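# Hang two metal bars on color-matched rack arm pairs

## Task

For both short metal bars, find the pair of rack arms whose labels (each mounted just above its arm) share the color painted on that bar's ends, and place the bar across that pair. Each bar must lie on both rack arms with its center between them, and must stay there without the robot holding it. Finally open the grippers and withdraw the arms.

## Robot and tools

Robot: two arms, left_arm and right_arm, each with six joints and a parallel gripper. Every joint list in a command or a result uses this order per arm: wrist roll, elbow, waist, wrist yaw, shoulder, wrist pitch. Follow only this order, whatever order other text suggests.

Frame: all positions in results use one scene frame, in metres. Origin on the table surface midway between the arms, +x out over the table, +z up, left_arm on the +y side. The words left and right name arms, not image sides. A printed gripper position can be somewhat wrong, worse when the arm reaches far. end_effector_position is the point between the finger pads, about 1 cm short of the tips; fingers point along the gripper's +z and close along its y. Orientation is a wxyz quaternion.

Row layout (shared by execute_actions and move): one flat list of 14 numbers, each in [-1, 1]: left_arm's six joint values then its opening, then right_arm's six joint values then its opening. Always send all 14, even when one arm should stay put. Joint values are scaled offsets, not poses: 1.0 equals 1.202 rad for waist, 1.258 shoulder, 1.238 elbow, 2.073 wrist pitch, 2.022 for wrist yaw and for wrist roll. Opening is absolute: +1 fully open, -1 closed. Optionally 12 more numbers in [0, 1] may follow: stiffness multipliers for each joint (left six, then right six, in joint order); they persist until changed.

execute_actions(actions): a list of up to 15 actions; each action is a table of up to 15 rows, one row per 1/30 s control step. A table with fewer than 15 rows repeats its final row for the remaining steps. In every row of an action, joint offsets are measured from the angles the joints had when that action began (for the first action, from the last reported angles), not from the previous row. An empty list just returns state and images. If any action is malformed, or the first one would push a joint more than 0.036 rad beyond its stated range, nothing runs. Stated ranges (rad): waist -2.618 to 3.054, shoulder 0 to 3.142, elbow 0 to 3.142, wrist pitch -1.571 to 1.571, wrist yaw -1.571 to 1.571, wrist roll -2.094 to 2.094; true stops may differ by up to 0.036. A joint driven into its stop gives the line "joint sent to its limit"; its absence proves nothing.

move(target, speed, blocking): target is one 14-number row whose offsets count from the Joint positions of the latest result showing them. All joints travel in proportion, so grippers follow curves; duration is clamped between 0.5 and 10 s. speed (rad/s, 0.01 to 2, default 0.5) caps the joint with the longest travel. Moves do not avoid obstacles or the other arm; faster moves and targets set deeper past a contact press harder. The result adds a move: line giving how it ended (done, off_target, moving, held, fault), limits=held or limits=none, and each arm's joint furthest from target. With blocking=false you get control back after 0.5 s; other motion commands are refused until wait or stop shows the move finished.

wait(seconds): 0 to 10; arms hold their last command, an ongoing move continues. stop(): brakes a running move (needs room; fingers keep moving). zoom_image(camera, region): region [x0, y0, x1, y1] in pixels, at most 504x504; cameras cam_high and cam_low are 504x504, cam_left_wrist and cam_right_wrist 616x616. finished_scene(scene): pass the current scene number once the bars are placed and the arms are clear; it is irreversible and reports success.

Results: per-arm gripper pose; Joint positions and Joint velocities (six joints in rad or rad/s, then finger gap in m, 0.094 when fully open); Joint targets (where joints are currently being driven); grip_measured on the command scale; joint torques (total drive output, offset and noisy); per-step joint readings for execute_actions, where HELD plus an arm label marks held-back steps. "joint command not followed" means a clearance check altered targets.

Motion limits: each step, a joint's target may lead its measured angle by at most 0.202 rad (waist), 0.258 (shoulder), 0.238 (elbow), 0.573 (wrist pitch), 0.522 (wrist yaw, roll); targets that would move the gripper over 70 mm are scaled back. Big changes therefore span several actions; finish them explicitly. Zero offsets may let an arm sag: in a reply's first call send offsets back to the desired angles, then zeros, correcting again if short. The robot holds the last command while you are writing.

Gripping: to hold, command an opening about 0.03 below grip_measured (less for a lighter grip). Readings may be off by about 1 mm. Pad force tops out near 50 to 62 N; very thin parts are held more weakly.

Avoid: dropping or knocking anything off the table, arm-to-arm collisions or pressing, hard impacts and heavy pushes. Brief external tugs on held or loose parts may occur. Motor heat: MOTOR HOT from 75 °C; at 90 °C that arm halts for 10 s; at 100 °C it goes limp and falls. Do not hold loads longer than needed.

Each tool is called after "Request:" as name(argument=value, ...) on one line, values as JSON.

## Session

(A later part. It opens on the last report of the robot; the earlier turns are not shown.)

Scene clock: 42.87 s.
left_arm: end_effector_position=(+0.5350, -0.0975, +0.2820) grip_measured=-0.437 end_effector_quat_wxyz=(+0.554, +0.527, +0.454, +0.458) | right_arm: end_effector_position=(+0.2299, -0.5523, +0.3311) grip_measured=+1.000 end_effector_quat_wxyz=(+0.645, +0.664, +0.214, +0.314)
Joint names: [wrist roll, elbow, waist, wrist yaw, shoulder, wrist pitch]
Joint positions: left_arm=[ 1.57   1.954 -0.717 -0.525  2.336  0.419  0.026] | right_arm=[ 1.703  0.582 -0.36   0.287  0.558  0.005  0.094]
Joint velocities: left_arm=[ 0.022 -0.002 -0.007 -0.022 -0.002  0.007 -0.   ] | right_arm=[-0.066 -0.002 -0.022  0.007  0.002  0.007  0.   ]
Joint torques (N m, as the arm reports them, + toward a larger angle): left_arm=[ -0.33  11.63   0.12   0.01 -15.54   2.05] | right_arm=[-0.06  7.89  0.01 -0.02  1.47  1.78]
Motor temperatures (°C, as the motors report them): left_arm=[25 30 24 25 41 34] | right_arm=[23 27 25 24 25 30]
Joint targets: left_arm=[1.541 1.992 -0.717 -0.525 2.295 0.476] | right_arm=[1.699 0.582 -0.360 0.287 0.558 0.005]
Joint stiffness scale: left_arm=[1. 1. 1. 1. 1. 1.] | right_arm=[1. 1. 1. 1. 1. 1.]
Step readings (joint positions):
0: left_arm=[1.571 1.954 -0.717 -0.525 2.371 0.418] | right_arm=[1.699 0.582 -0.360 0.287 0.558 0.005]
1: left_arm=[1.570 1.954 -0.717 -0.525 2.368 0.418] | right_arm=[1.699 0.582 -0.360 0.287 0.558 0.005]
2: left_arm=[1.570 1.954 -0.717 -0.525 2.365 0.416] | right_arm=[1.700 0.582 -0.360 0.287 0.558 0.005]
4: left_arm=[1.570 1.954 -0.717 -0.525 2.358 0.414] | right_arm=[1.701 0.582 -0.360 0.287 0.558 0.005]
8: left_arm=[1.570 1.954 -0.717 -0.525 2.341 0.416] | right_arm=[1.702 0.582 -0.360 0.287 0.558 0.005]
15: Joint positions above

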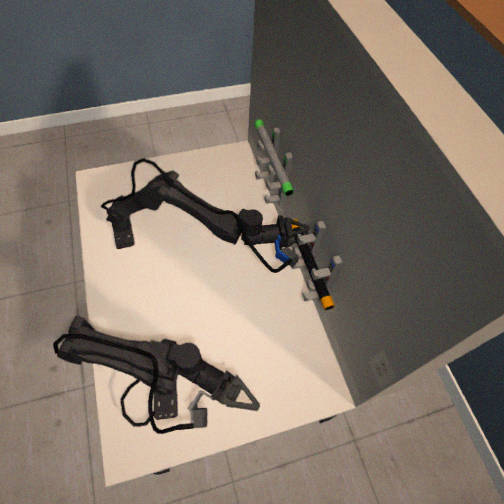

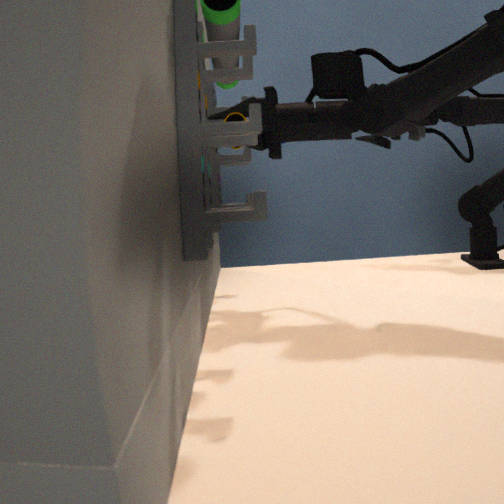

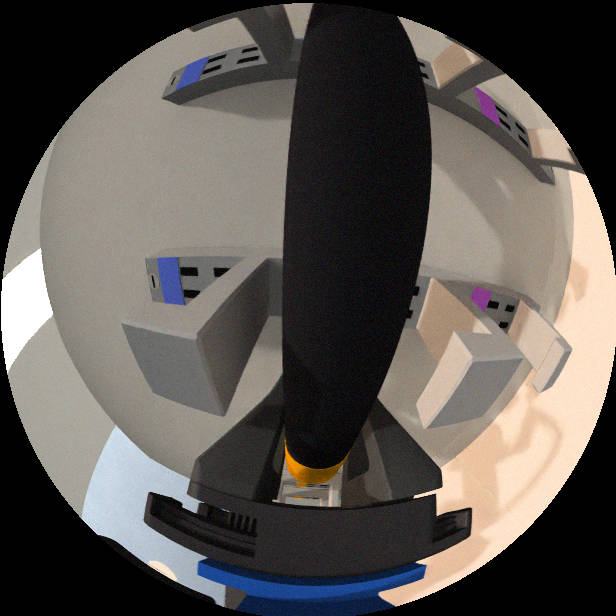

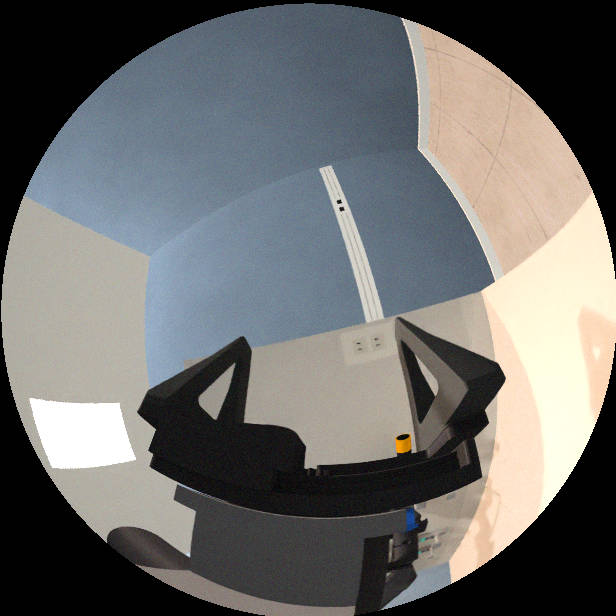

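Request:
execute_actions(actions=[[[-0.014,-0.068,0,0,-0.072,0.043,-0.48,0,0,0,0,0,0,1]],[[-0.014,-0.068,0,0,-0.072,0.043,-0.48,0,0,0,0,0,0,1]],[[-0.014,-0.066,0,0,-0.072,0.043,-0.48,0,0,0,0,0,0,1]]])

Scene clock: 44.73 s.
left_arm: end_effector_position=(+0.5095, -0.0767, +0.2708) grip_measured=-0.437 end_effector_quat_wxyz=(+0.544, +0.537, +0.459, +0.453) | right_arm: end_effector_position=(+0.2299, -0.5523, +0.3311) grip_measured=+1.000 end_effector_quat_wxyz=(+0.643, +0.665, +0.210, +0.318)
Joint names: [wrist roll, elbow, waist, wrist yaw, shoulder, wrist pitch]
Joint positions: left_arm=[ 1.56   1.708 -0.717 -0.524  2.198  0.492  0.026] | right_arm=[ 1.715  0.582 -0.36   0.287  0.558  0.005  0.094]
Joint velocities: left_arm=[-0.051 -0.012 -0.012  0.066 -0.022 -0.037  0.   ] | right_arm=[-0.095  0.002 -0.012  0.007  0.002 -0.022  0.   ]
Joint torques (N m, as the arm reports them, + toward a larger angle): left_arm=[ -0.29   7.86   0.03   0.   -14.73   2.13] | right_arm=[-0.04  7.89  0.02 -0.02  1.49  1.79]
Motor temperatures (°C, as the motors report them): left_arm=[25 30 24 25 41 34] | right_arm=[23 27 25 24 25 30]
Joint targets: left_arm=[1.535 1.707 -0.717 -0.524 2.156 0.556] | right_arm=[1.711 0.582 -0.360 0.287 0.558 0.005]
Joint stiffness scale: left_arm=[1. 1. 1. 1. 1. 1.] | right_arm=[1. 1. 1. 1. 1. 1.]
Step readings (joint positions; steps 1 to 15: 1st action; 16 to 30: 2nd action; 31 to 45: 3rd action):
0: left_arm=[1.570 1.954 -0.717 -0.525 2.336 0.419] | right_arm=[1.703 0.582 -0.360 0.287 0.558 0.005]
1: left_arm=[1.569 1.938 -0.717 -0.525 2.328 0.428] | right_arm=[1.704 0.582 -0.360 0.287 0.558 0.005]
2: left_arm=[1.569 1.909 -0.717 -0.525 2.313 0.433] | right_arm=[1.704 0.582 -0.360 0.287 0.558 0.005]
4: left_arm=[1.569 1.879 -0.717 -0.525 2.296 0.433] | right_arm=[1.705 0.582 -0.360 0.287 0.558 0.005]
8: left_arm=[1.569 1.871 -0.717 -0.525 2.294 0.436] | right_arm=[1.707 0.582 -0.360 0.287 0.558 0.005]
15: left_arm=[1.569 1.871 -0.717 -0.525 2.294 0.440] | right_arm=[1.707 0.582 -0.360 0.287 0.558 0.005]
16: left_arm=[1.568 1.855 -0.717 -0.524 2.286 0.449] | right_arm=[1.708 0.582 -0.360 0.287 0.558 0.005]
17: left_arm=[1.566 1.826 -0.717 -0.524 2.271 0.455] | right_arm=[1.708 0.582 -0.360 0.287 0.558 0.005]
19: left_arm=[1.564 1.798 -0.717 -0.524 2.253 0.463] | right_arm=[1.710 0.582 -0.360 0.287 0.558 0.005]
23: left_arm=[1.564 1.792 -0.717 -0.524 2.247 0.466] | right_arm=[1.711 0.582 -0.360 0.287 0.558 0.005]
30: left_arm=[1.564 1.789 -0.717 -0.524 2.247 0.466] | right_arm=[1.711 0.582 -0.360 0.287 0.558 0.005]
31: left_arm=[1.563 1.773 -0.717 -0.524 2.239 0.475] | right_arm=[1.712 0.582 -0.360 0.287 0.558 0.005]
32: left_arm=[1.560 1.747 -0.717 -0.524 2.225 0.487] | right_arm=[1.713 0.582 -0.360 0.287 0.558 0.005]
34: left_arm=[1.560 1.719 -0.717 -0.524 2.204 0.489] | right_arm=[1.714 0.582 -0.360 0.287 0.558 0.005]
38: left_arm=[1.560 1.712 -0.717 -0.524 2.198 0.492] | right_arm=[1.715 0.582 -0.360 0.287 0.558 0.005]
45: Joint positions above

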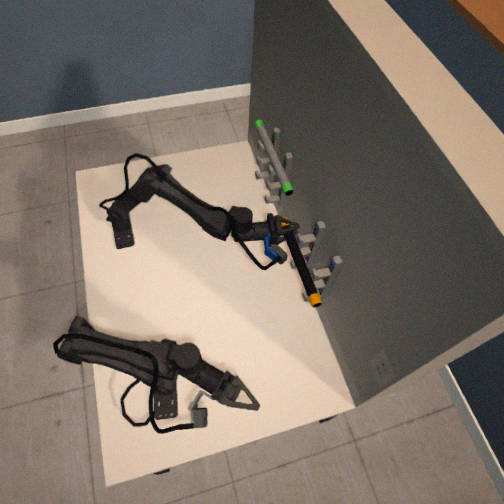

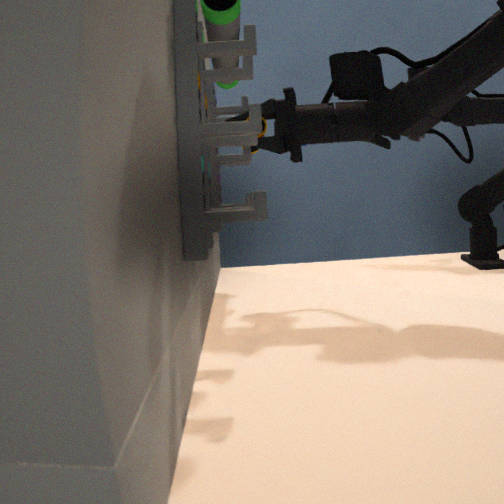

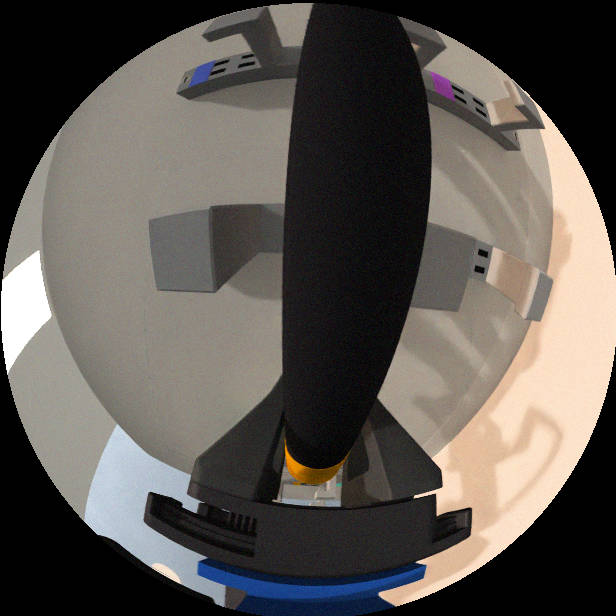

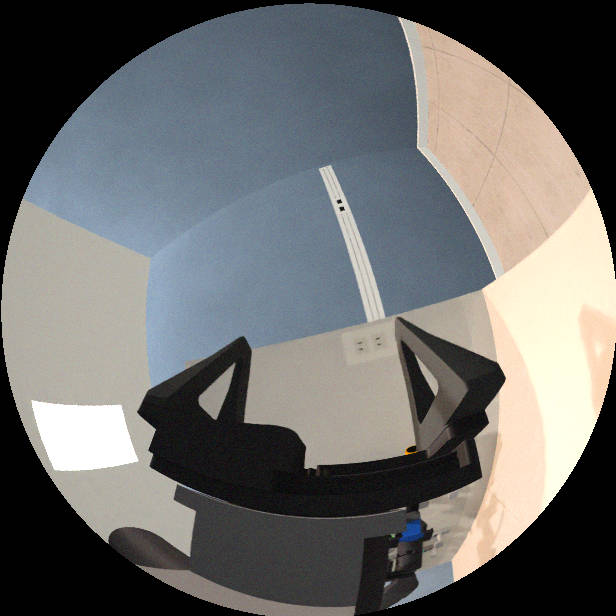

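Request:
move(target=[-0.008,-0.6,0,0,-0.485,0.125,-0.48,0,0,0,0,0,0,1], speed=0.4)

Request:
move(target=[-0.01,0.02,0.70,0.42,-0.02,0.025,-0.48,0,0,0,0,0,0,1], speed=0.5)

Scene clock: 47.63 s.
left_arm: end_effector_position=(+0.3907, +0.0215, +0.2860) grip_measured=-0.437 end_effector_quat_wxyz=(+0.549, +0.533, +0.452, +0.459) | right_arm: end_effector_position=(+0.2299, -0.5523, +0.3311) grip_measured=+1.000 end_effector_quat_wxyz=(+0.642, +0.665, +0.209, +0.319)
Joint names: [wrist roll, elbow, waist, wrist yaw, shoulder, wrist pitch]
Joint positions: left_arm=[ 1.577  0.968 -0.717 -0.521  1.626  0.684  0.026] | right_arm=[ 1.72   0.582 -0.36   0.287  0.558  0.005  0.094]
Joint velocities: left_arm=[-0.022 -0.012 -0.007  0.037 -0.012 -0.081  0.   ] | right_arm=[ 0.051 -0.012 -0.012  0.051 -0.022 -0.022  0.   ]
Joint torques (N m, as the arm reports them, + toward a larger angle): left_arm=[-0.39  7.26  0.09 -0.03 -9.53  2.14] | right_arm=[-0.05  7.9   0.02 -0.03  1.48  1.78]
Motor temperatures (°C, as the motors report them): left_arm=[25 30 24 25 41 35] | right_arm=[23 28 25 24 25 30]
Joint targets: left_arm=[1.544 0.966 -0.717 -0.524 1.588 0.751] | right_arm=[1.716 0.582 -0.360 0.287 0.558 0.005]
Joint stiffness scale: left_arm=[1. 1. 1. 1. 1. 1.] | right_arm=[1. 1. 1. 1. 1. 1.]
move: off_target (left_arm); limits=none; left_arm: farthest joint: the wrist pitch, 0.067 radians from its target (0.259 radians at the start); right_arm: farthest joint: the wrist roll, 0.005 radians from its target (0.001 radians at the start)

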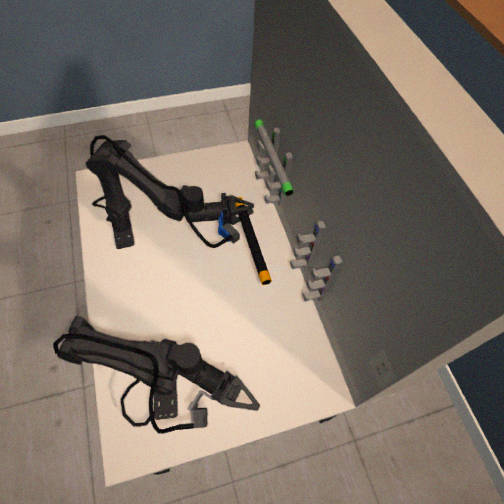

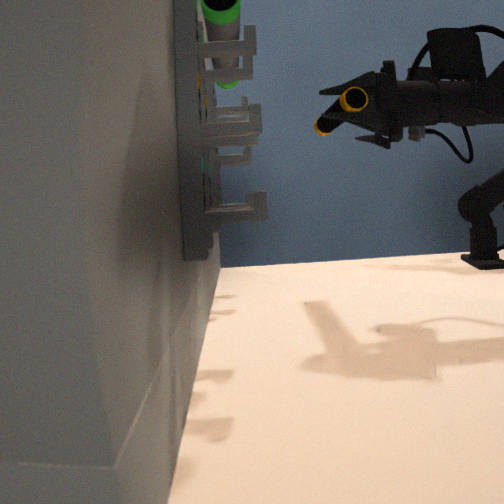

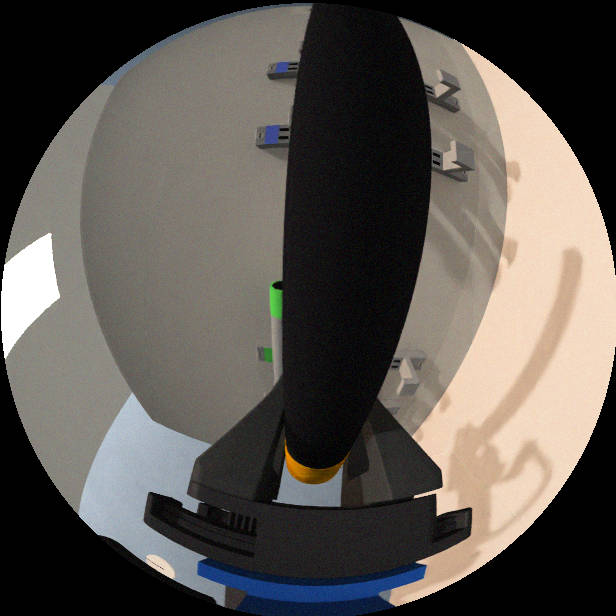

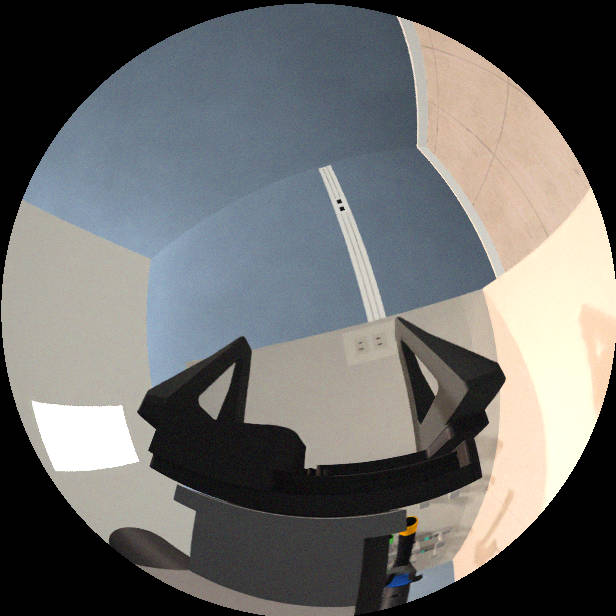

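Scene clock: 50.13 s.
left_arm: end_effector_position=(+0.4638, +0.2880, +0.2876) grip_measured=-0.437 end_effector_quat_wxyz=(+0.540, +0.538, +0.442, +0.472) | right_arm: end_effector_position=(+0.2299, -0.5523, +0.3311) grip_measured=+1.000 end_effector_quat_wxyz=(+0.641, +0.666, +0.207, +0.320)
Joint names: [wrist roll, elbow, waist, wrist yaw, shoulder, wrist pitch]
Joint positions: left_arm=[1.591 0.968 0.127 0.315 1.626 0.689 0.026] | right_arm=[ 1.724  0.582 -0.36   0.287  0.558  0.005  0.094]
Joint velocities: left_arm=[-0.037 -0.007  0.007 -0.007 -0.007  0.022  0.001] | right_arm=[-0.051  0.007 -0.012 -0.007 -0.002 -0.007  0.   ]
Joint torques (N m, as the arm reports them, + toward a larger angle): left_arm=[-0.34 10.02 -0.11  0.14 -8.43  2.03] | right_arm=[-0.05  7.89  0.02 -0.02  1.48  1.78]
Motor temperatures (°C, as the motors report them): left_arm=[25 30 24 25 40 35] | right_arm=[23 28 25 24 25 30]
Joint targets: left_arm=[1.557 0.993 0.124 0.328 1.601 0.736] | right_arm=[1.720 0.582 -0.360 0.287 0.558 0.005]
Joint stiffness scale: left_arm=[1. 1. 1. 1. 1. 1.] | right_arm=[1. 1. 1. 1. 1. 1.]
move: off_target (left_arm); limits=none; left_arm: farthest joint: the wrist pitch, 0.047 radians from its target (0.052 radians at the start); right_arm: farthest joint: the wrist roll, 0.004 radians from its target (0.000 radians at the start)

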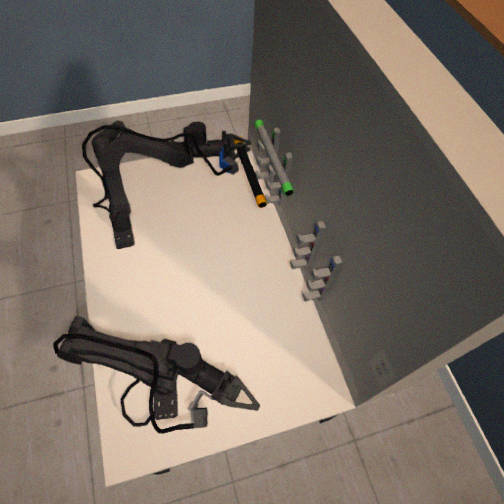

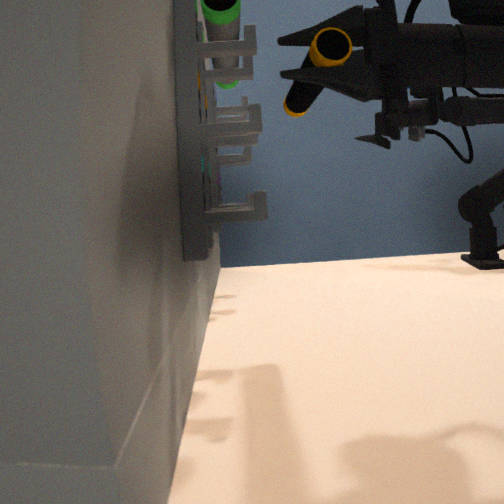

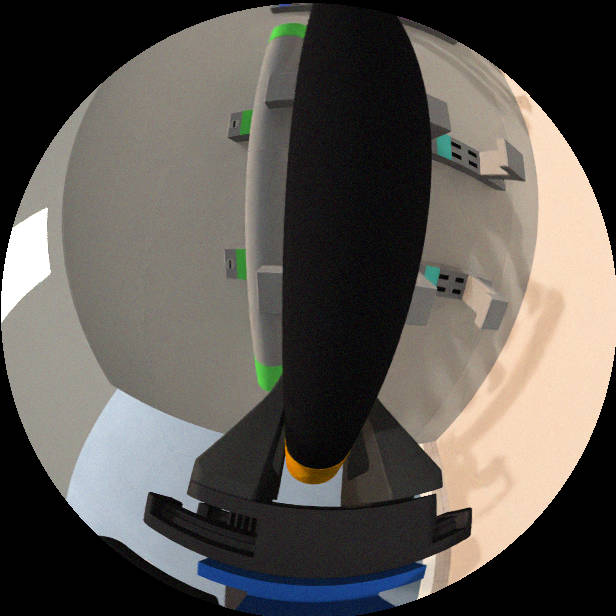

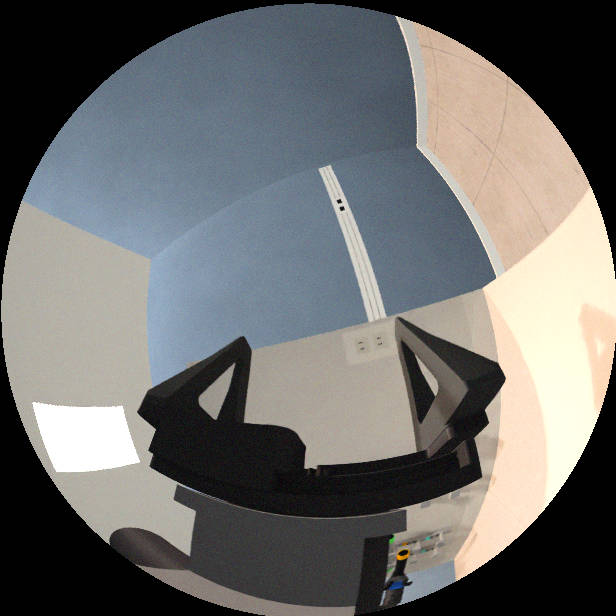

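Request:
execute_actions(actions=[[[-0.03,0.06,0,0,0.036,0.022,-0.48,0,0,0,0,0,0,1]],[[-0.014,0.072,0,0,0.036,0.022,-0.48,0,0,0,0,0,0,1]],[[-0.014,0.075,0,0,0.036,0.022,-0.48,0,0,0,0,0,0,1]]])

Scene clock: 51.90 s.
left_arm: end_effector_position=(+0.5022, +0.2932, +0.2715) grip_measured=-0.437 end_effector_quat_wxyz=(+0.545, +0.535, +0.453, +0.460) | right_arm: end_effector_position=(+0.2299, -0.5523, +0.3311) grip_measured=+1.000 end_effector_quat_wxyz=(+0.639, +0.667, +0.203, +0.324)
Joint names: [wrist roll, elbow, waist, wrist yaw, shoulder, wrist pitch]
Joint positions: left_arm=[1.565 1.099 0.127 0.318 1.787 0.705 0.026] | right_arm=[ 1.737  0.582 -0.36   0.287  0.558  0.005  0.094]
Joint velocities: left_arm=[ 0.007  0.002 -0.002  0.007 -0.002 -0.037 -0.   ] | right_arm=[ 0.037 -0.017  0.007 -0.066  0.007 -0.051  0.   ]
Joint torques (N m, as the arm reports them, + toward a larger angle): left_arm=[-0.32 11.64  0.04 -0.05 -8.71  1.94] | right_arm=[-0.05  7.89  0.01 -0.02  1.47  1.78]
Motor temperatures (°C, as the motors report them): left_arm=[25 30 24 25 39 35] | right_arm=[23 28 25 24 25 30]
Joint targets: left_arm=[1.537 1.141 0.127 0.317 1.778 0.746] | right_arm=[1.733 0.582 -0.360 0.287 0.558 0.005]
Joint stiffness scale: left_arm=[1. 1. 1. 1. 1. 1.] | right_arm=[1. 1. 1. 1. 1. 1.]
Step readings (joint positions; steps 1 to 15: 1st action; 16 to 30: 2nd action; 31 to 45: 3rd action):
0: left_arm=[1.591 0.968 0.127 0.315 1.626 0.689] | right_arm=[1.724 0.582 -0.360 0.287 0.558 0.005]
1: left_arm=[1.587 0.973 0.127 0.316 1.631 0.689] | right_arm=[1.725 0.582 -0.360 0.287 0.558 0.005]
2: left_arm=[1.582 0.984 0.127 0.316 1.643 0.692] | right_arm=[1.726 0.582 -0.360 0.287 0.558 0.005]
4: left_arm=[1.574 0.999 0.127 0.316 1.665 0.696] | right_arm=[1.727 0.582 -0.360 0.287 0.558 0.005]
8: left_arm=[1.569 1.001 0.127 0.316 1.679 0.694] | right_arm=[1.728 0.582 -0.360 0.287 0.558 0.005]
15: left_arm=[1.565 1.001 0.127 0.316 1.680 0.695] | right_arm=[1.728 0.582 -0.360 0.287 0.558 0.005]
16: left_arm=[1.565 1.008 0.127 0.317 1.686 0.695] | right_arm=[1.729 0.582 -0.360 0.287 0.558 0.005]
17: left_arm=[1.565 1.023 0.127 0.318 1.699 0.696] | right_arm=[1.730 0.582 -0.360 0.287 0.558 0.005]
19: left_arm=[1.565 1.045 0.127 0.317 1.721 0.700] | right_arm=[1.731 0.582 -0.360 0.287 0.558 0.005]
23: left_arm=[1.565 1.048 0.127 0.317 1.733 0.700] | right_arm=[1.732 0.582 -0.360 0.287 0.558 0.005]
30: left_arm=[1.565 1.048 0.127 0.317 1.733 0.700] | right_arm=[1.733 0.582 -0.360 0.287 0.558 0.005]
31: left_arm=[1.565 1.055 0.127 0.318 1.739 0.700] | right_arm=[1.733 0.582 -0.360 0.287 0.558 0.005]
32: left_arm=[1.565 1.072 0.127 0.319 1.753 0.701] | right_arm=[1.734 0.582 -0.360 0.287 0.558 0.005]
34: left_arm=[1.565 1.095 0.127 0.318 1.775 0.705] | right_arm=[1.735 0.582 -0.360 0.287 0.558 0.005]
38: left_arm=[1.565 1.099 0.127 0.318 1.787 0.705] | right_arm=[1.736 0.582 -0.360 0.287 0.558 0.005]
45: Joint positions above

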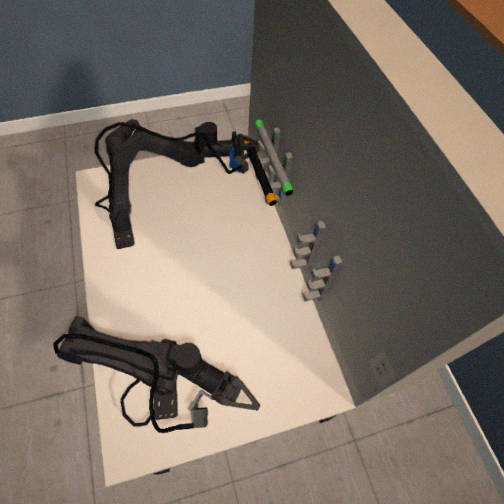

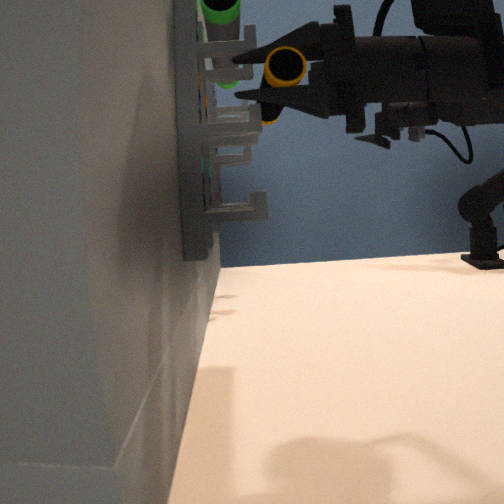

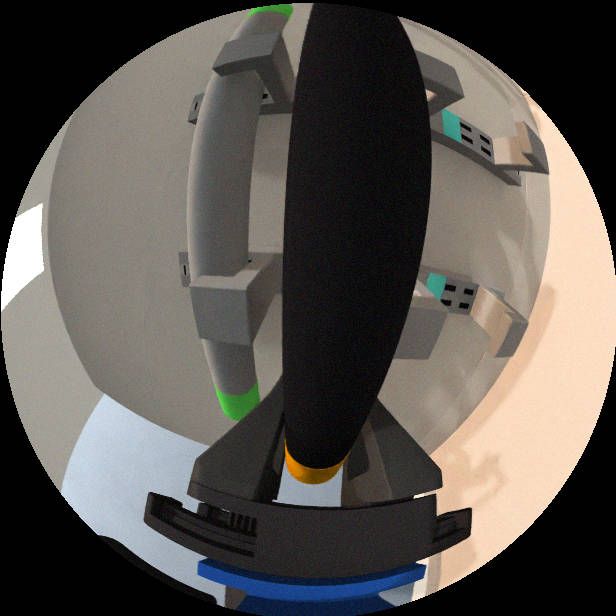

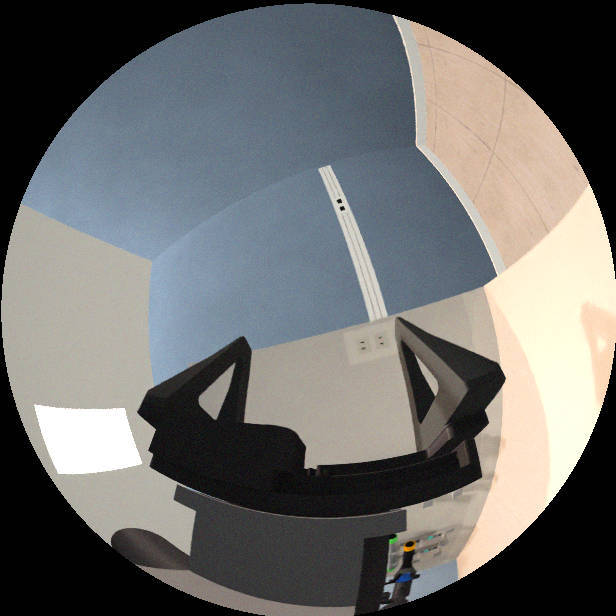

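Request:
execute_actions(actions=[[[-0.014,0.088,0,0,0.036,0.022,-0.48,0,0,0,0,0,0,1]],[[-0.014,0.084,0,0,0.036,0.022,-0.48,0,0,0,0,0,0,1]],[[-0.014,0.084,0,0,0.036,0.022,-0.48,0,0,0,0,0,0,1]]])

Request:
move(target=[0,0.02,0,0,0.022,0.01,-0.48,0,0,0,0,0,0,1], speed=0.04)

Scene clock: 53.73 s.
left_arm: end_effector_position=(+0.5449, +0.2989, +0.2755) grip_measured=-0.437 end_effector_quat_wxyz=(+0.553, +0.529, +0.439, +0.471) | right_arm: end_effector_position=(+0.2299, -0.5523, +0.3311) grip_measured=+1.000 end_effector_quat_wxyz=(+0.637, +0.668, +0.199, +0.328)
Joint names: [wrist roll, elbow, waist, wrist yaw, shoulder, wrist pitch]
Joint positions: left_arm=[1.565 1.289 0.127 0.323 1.948 0.719 0.026] | right_arm=[ 1.749  0.582 -0.36   0.287  0.558  0.005  0.094]
Joint velocities: left_arm=[ 0.081  0.012  0.027 -0.007  0.002 -0.037  0.001] | right_arm=[-0.022  0.002 -0.022 -0.022 -0.007 -0.022  0.   ]
Joint torques (N m, as the arm reports them, + toward a larger angle): left_arm=[ -0.3   11.74   0.02  -0.01 -10.09   1.9 ] | right_arm=[-0.05  7.9   0.03 -0.02  1.48  1.78]
Motor temperatures (°C, as the motors report them): left_arm=[25 30 24 25 39 35] | right_arm=[23 28 25 24 25 30]
Joint targets: left_arm=[1.536 1.331 0.127 0.321 1.938 0.759] | right_arm=[1.745 0.582 -0.360 0.287 0.558 0.005]
Joint stiffness scale: left_arm=[1. 1. 1. 1. 1. 1.] | right_arm=[1. 1. 1. 1. 1. 1.]
Step readings (joint positions; steps 1 to 15: 1st action; 16 to 30: 2nd action; 31 to 45: 3rd action):
0: left_arm=[1.565 1.099 0.127 0.318 1.787 0.705] | right_arm=[1.737 0.582 -0.360 0.287 0.558 0.005]
1: left_arm=[1.565 1.109 0.127 0.320 1.794 0.704] | right_arm=[1.737 0.582 -0.360 0.287 0.558 0.005]
2: left_arm=[1.565 1.130 0.127 0.321 1.808 0.705] | right_arm=[1.738 0.582 -0.360 0.287 0.558 0.005]
4: left_arm=[1.565 1.160 0.127 0.320 1.832 0.708] | right_arm=[1.739 0.582 -0.360 0.287 0.558 0.005]
8: left_arm=[1.565 1.165 0.127 0.320 1.839 0.709] | right_arm=[1.740 0.582 -0.360 0.287 0.558 0.005]
15: left_arm=[1.565 1.165 0.127 0.320 1.839 0.709] | right_arm=[1.741 0.582 -0.360 0.287 0.558 0.005]
16: left_arm=[1.565 1.175 0.127 0.321 1.846 0.708] | right_arm=[1.741 0.582 -0.360 0.287 0.558 0.005]
17: left_arm=[1.565 1.195 0.127 0.322 1.861 0.710] | right_arm=[1.742 0.582 -0.360 0.287 0.558 0.005]
19: left_arm=[1.565 1.223 0.127 0.321 1.883 0.713] | right_arm=[1.743 0.582 -0.360 0.287 0.558 0.005]
23: left_arm=[1.565 1.227 0.127 0.321 1.893 0.714] | right_arm=[1.744 0.582 -0.360 0.287 0.558 0.005]
30: left_arm=[1.565 1.227 0.127 0.321 1.893 0.714] | right_arm=[1.745 0.582 -0.360 0.287 0.558 0.005]
31: left_arm=[1.565 1.237 0.127 0.323 1.900 0.713] | right_arm=[1.746 0.582 -0.360 0.287 0.558 0.005]
32: left_arm=[1.565 1.257 0.127 0.324 1.915 0.715] | right_arm=[1.746 0.582 -0.360 0.287 0.558 0.005]
34: left_arm=[1.565 1.285 0.127 0.323 1.937 0.719] | right_arm=[1.747 0.582 -0.360 0.287 0.558 0.005]
38: left_arm=[1.565 1.289 0.127 0.323 1.948 0.719] | right_arm=[1.748 0.582 -0.360 0.287 0.558 0.005]
45: Joint positions above

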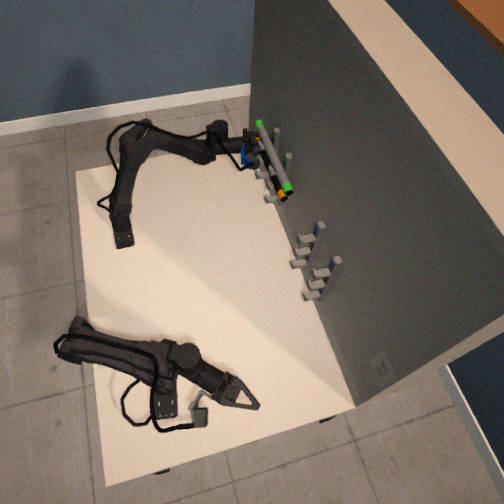

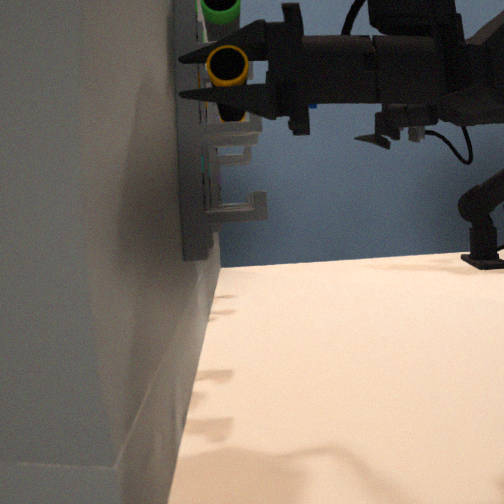

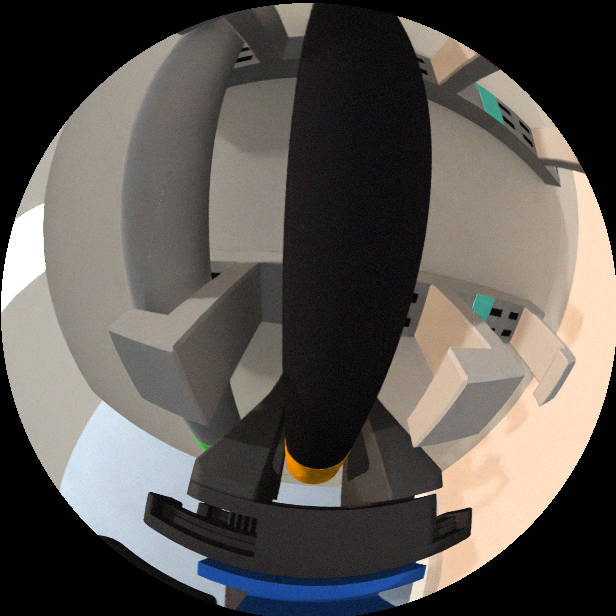

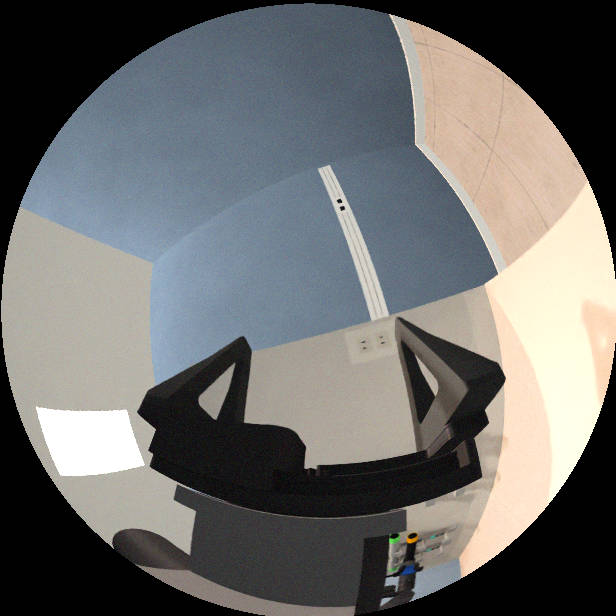

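Scene clock: 54.63 s.
left_arm: end_effector_position=(+0.5495, +0.2995, +0.2542) grip_measured=-0.437 end_effector_quat_wxyz=(+0.540, +0.542, +0.447, +0.463) | right_arm: end_effector_position=(+0.2299, -0.5523, +0.3311) grip_measured=+1.000 end_effector_quat_wxyz=(+0.636, +0.669, +0.198, +0.330)
Joint names: [wrist roll, elbow, waist, wrist yaw, shoulder, wrist pitch]
Joint positions: left_arm=[1.586 1.289 0.127 0.323 1.979 0.702 0.026] | right_arm=[ 1.753  0.582 -0.36   0.287  0.558  0.005  0.094]
Joint velocities: left_arm=[ 0.022  0.002 -0.012 -0.037  0.007 -0.022 -0.   ] | right_arm=[-0.022 -0.007 -0.022  0.051 -0.012 -0.037  0.   ]
Joint torques (N m, as the arm reports them, + toward a larger angle): left_arm=[-0.27  9.92 -0.01 -0.02 -9.67  1.94] | right_arm=[-0.05  7.89  0.02 -0.02  1.48  1.78]
Motor temperatures (°C, as the motors report them): left_arm=[25 30 24 25 39 35] | right_arm=[23 28 25 24 25 30]
Joint targets: left_arm=[1.565 1.314 0.127 0.323 1.976 0.740] | right_arm=[1.749 0.582 -0.360 0.287 0.558 0.005]
Joint stiffness scale: left_arm=[1. 1. 1. 1. 1. 1.] | right_arm=[1. 1. 1. 1. 1. 1.]
move: off_target (left_arm); limits=none; left_arm: farthest joint: the wrist pitch, 0.037 radians from its target (0.021 radians at the start); right_arm: farthest joint: the wrist roll, 0.004 radians from its target (0.000 radians at the start)

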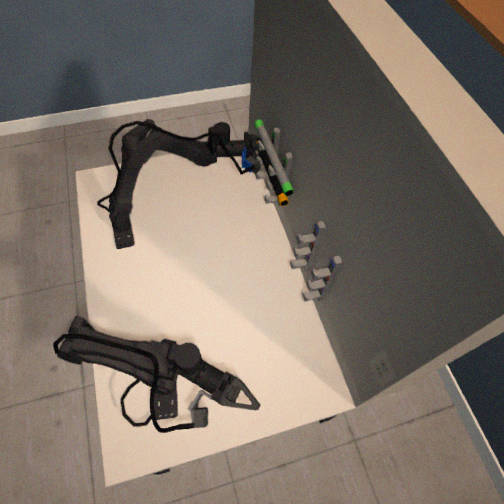

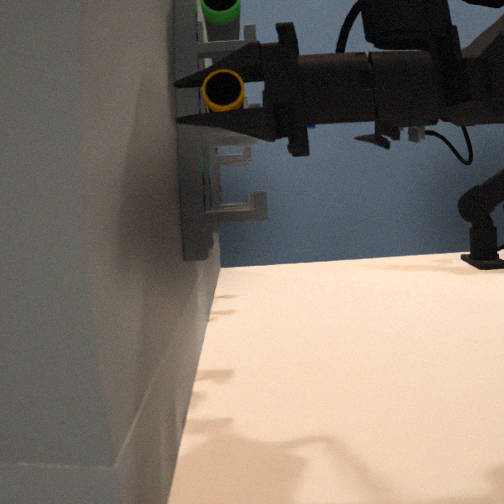

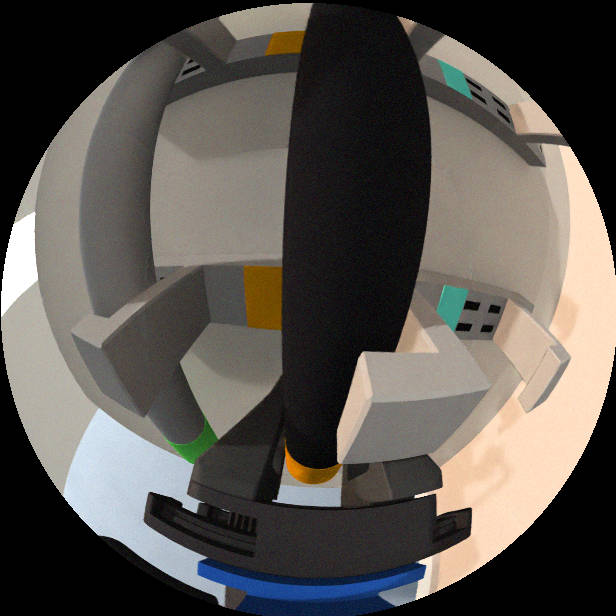

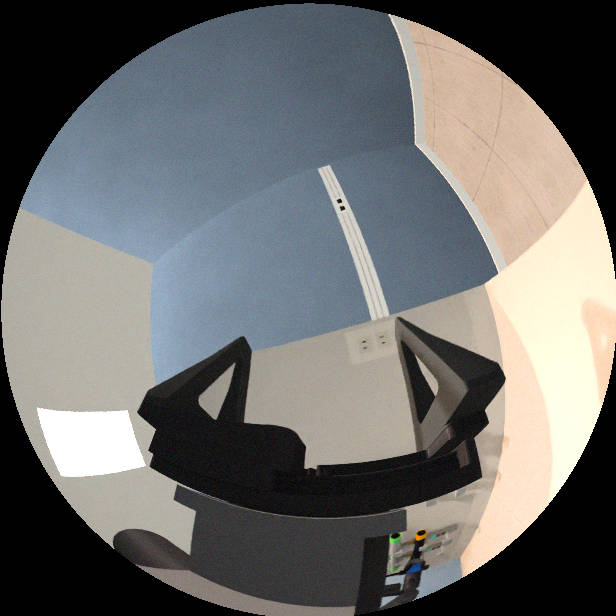

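Request:
move(target=[0,0,0,0,-0.02,0.005,0.1,0,0,0,0,0,0,1])

Request:
move(target=[0,-0.45,0.04,0,-0.44,0.01,0.1,0,0,0,0,0,0,1], speed=0.4)

Request:
finished_scene(scene=1)

Scene clock: 55.97 s.
left_arm: end_effector_position=(+0.5495, +0.2995, +0.2538) grip_measured=+0.098 end_effector_quat_wxyz=(+0.538, +0.544, +0.446, +0.464) | right_arm: end_effector_position=(+0.2299, -0.5523, +0.3311) grip_measured=+1.000 end_effector_quat_wxyz=(+0.636, +0.669, +0.196, +0.331)
Joint names: [wrist roll, elbow, waist, wrist yaw, shoulder, wrist pitch]
Joint positions: left_arm=[1.592 1.289 0.127 0.323 1.979 0.701 0.052] | right_arm=[ 1.757  0.582 -0.36   0.287  0.558  0.005  0.094]
Joint velocities: left_arm=[-0.007  0.002 -0.012 -0.022  0.002  0.007  0.   ] | right_arm=[-0.037  0.007  0.007 -0.007 -0.012 -0.022  0.   ]
Joint torques (N m, as the arm reports them, + toward a larger angle): left_arm=[ -0.07   7.51  -0.03  -0.04 -11.28   1.71] | right_arm=[-0.05  7.89  0.02 -0.02  1.48  1.78]
Motor temperatures (°C, as the motors report them): left_arm=[25 30 24 25 39 35] | right_arm=[23 28 25 24 25 30]
Joint targets: left_arm=[1.586 1.289 0.127 0.323 1.954 0.713] | right_arm=[1.753 0.582 -0.360 0.287 0.558 0.005]
Joint stiffness scale: left_arm=[1. 1. 1. 1. 1. 1.] | right_arm=[1. 1. 1. 1. 1. 1.]
move: off_target (left_arm); limits=none; left_arm: farthest joint: the shoulder, 0.025 radians from its target (0.025 radians at the start); right_arm: farthest joint: the wrist roll, 0.004 radians from its target (0.000 radians at the start)

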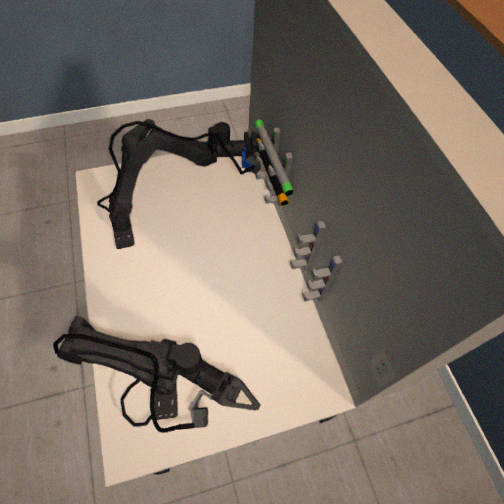

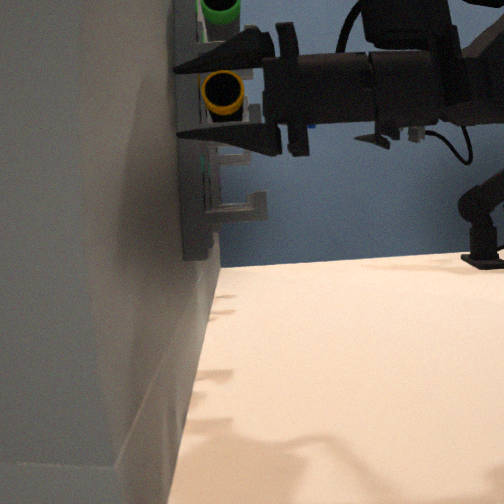

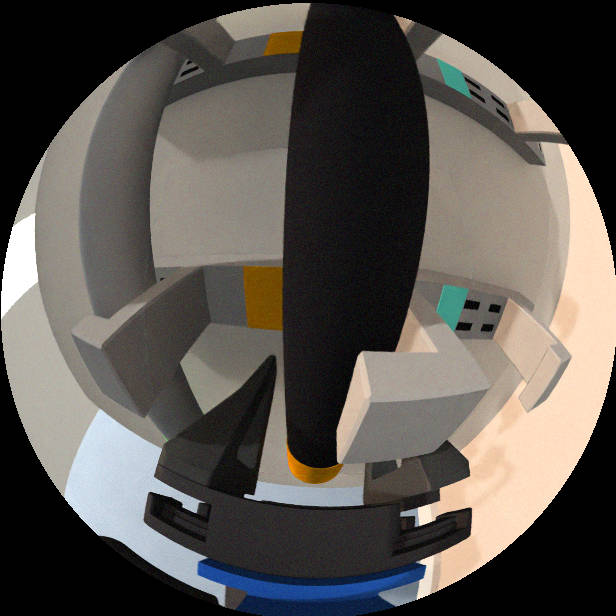

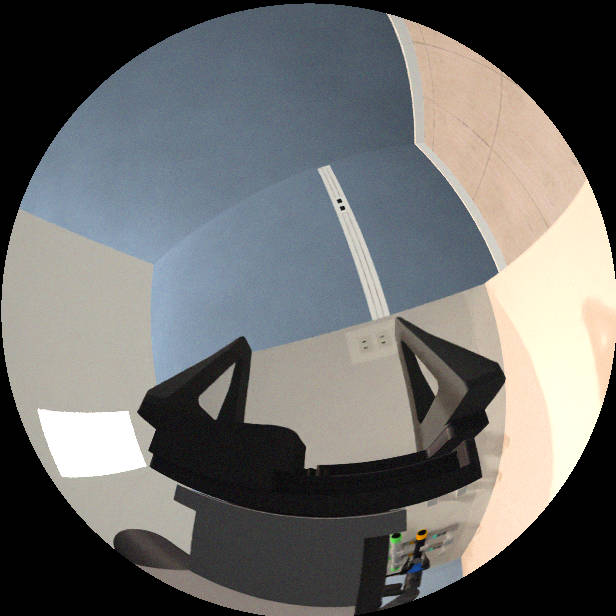

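Scene clock: 57.73 s.
left_arm: end_effector_position=(+0.4120, +0.2970, +0.2664) grip_measured=+0.098 end_effector_quat_wxyz=(+0.525, +0.539, +0.460, +0.472) | right_arm: end_effector_position=(+0.2299, -0.5523, +0.3311) grip_measured=+1.000 end_effector_quat_wxyz=(+0.635, +0.670, +0.195, +0.332)
Joint names: [wrist roll, elbow, waist, wrist yaw, shoulder, wrist pitch]
Joint positions: left_arm=[1.598 0.744 0.167 0.323 1.451 0.704 0.052] | right_arm=[ 1.761  0.582 -0.36   0.287  0.558  0.005  0.094]
Joint velocities: left_arm=[ 0.037 -0.007  0.012 -0.007  0.002  0.022 -0.   ] | right_arm=[-0.007 -0.012 -0.007  0.037 -0.007  0.007  0.   ]
Joint torques (N m, as the arm reports them, + toward a larger angle): left_arm=[-0.08  6.36  0.87 -0.01 -6.98  1.74] | right_arm=[-0.05  7.9   0.02 -0.02  1.48  1.78]
Motor temperatures (°C, as the motors report them): left_arm=[25 30 24 25 38 35] | right_arm=[23 28 25 24 25 30]
Joint targets: left_arm=[1.592 0.731 0.175 0.323 1.425 0.722] | right_arm=[1.757 0.582 -0.360 0.287 0.558 0.005]
Joint stiffness scale: left_arm=[1. 1. 1. 1. 1. 1.] | right_arm=[1. 1. 1. 1. 1. 1.]
move: off_target (left_arm); limits=none; left_arm: farthest joint: the shoulder, 0.026 radians from its target (0.553 radians at the start); right_arm: farthest joint: the wrist roll, 0.004 radians from its target (0.000 radians at the start)

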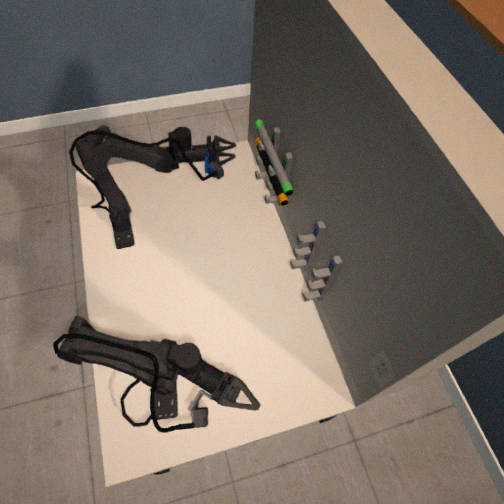

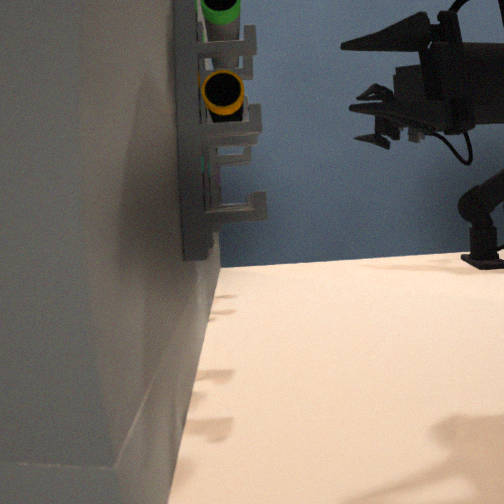

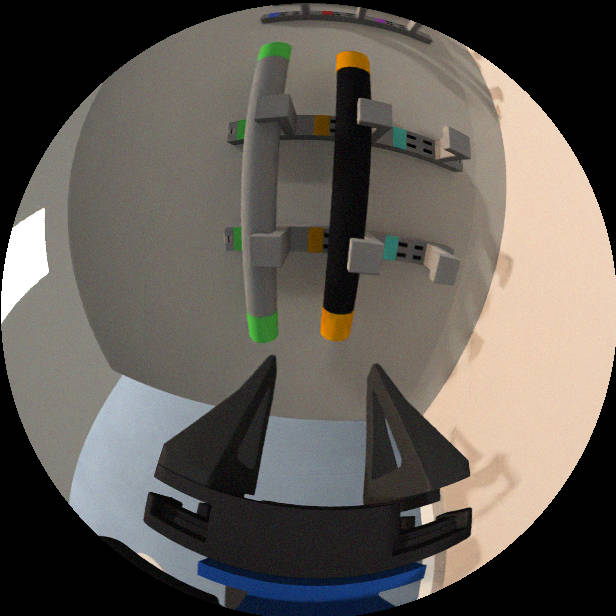

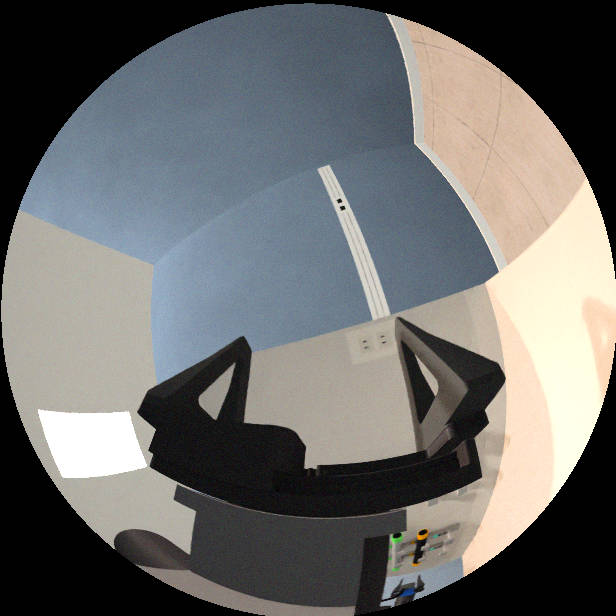

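The scene is finished: the task was done.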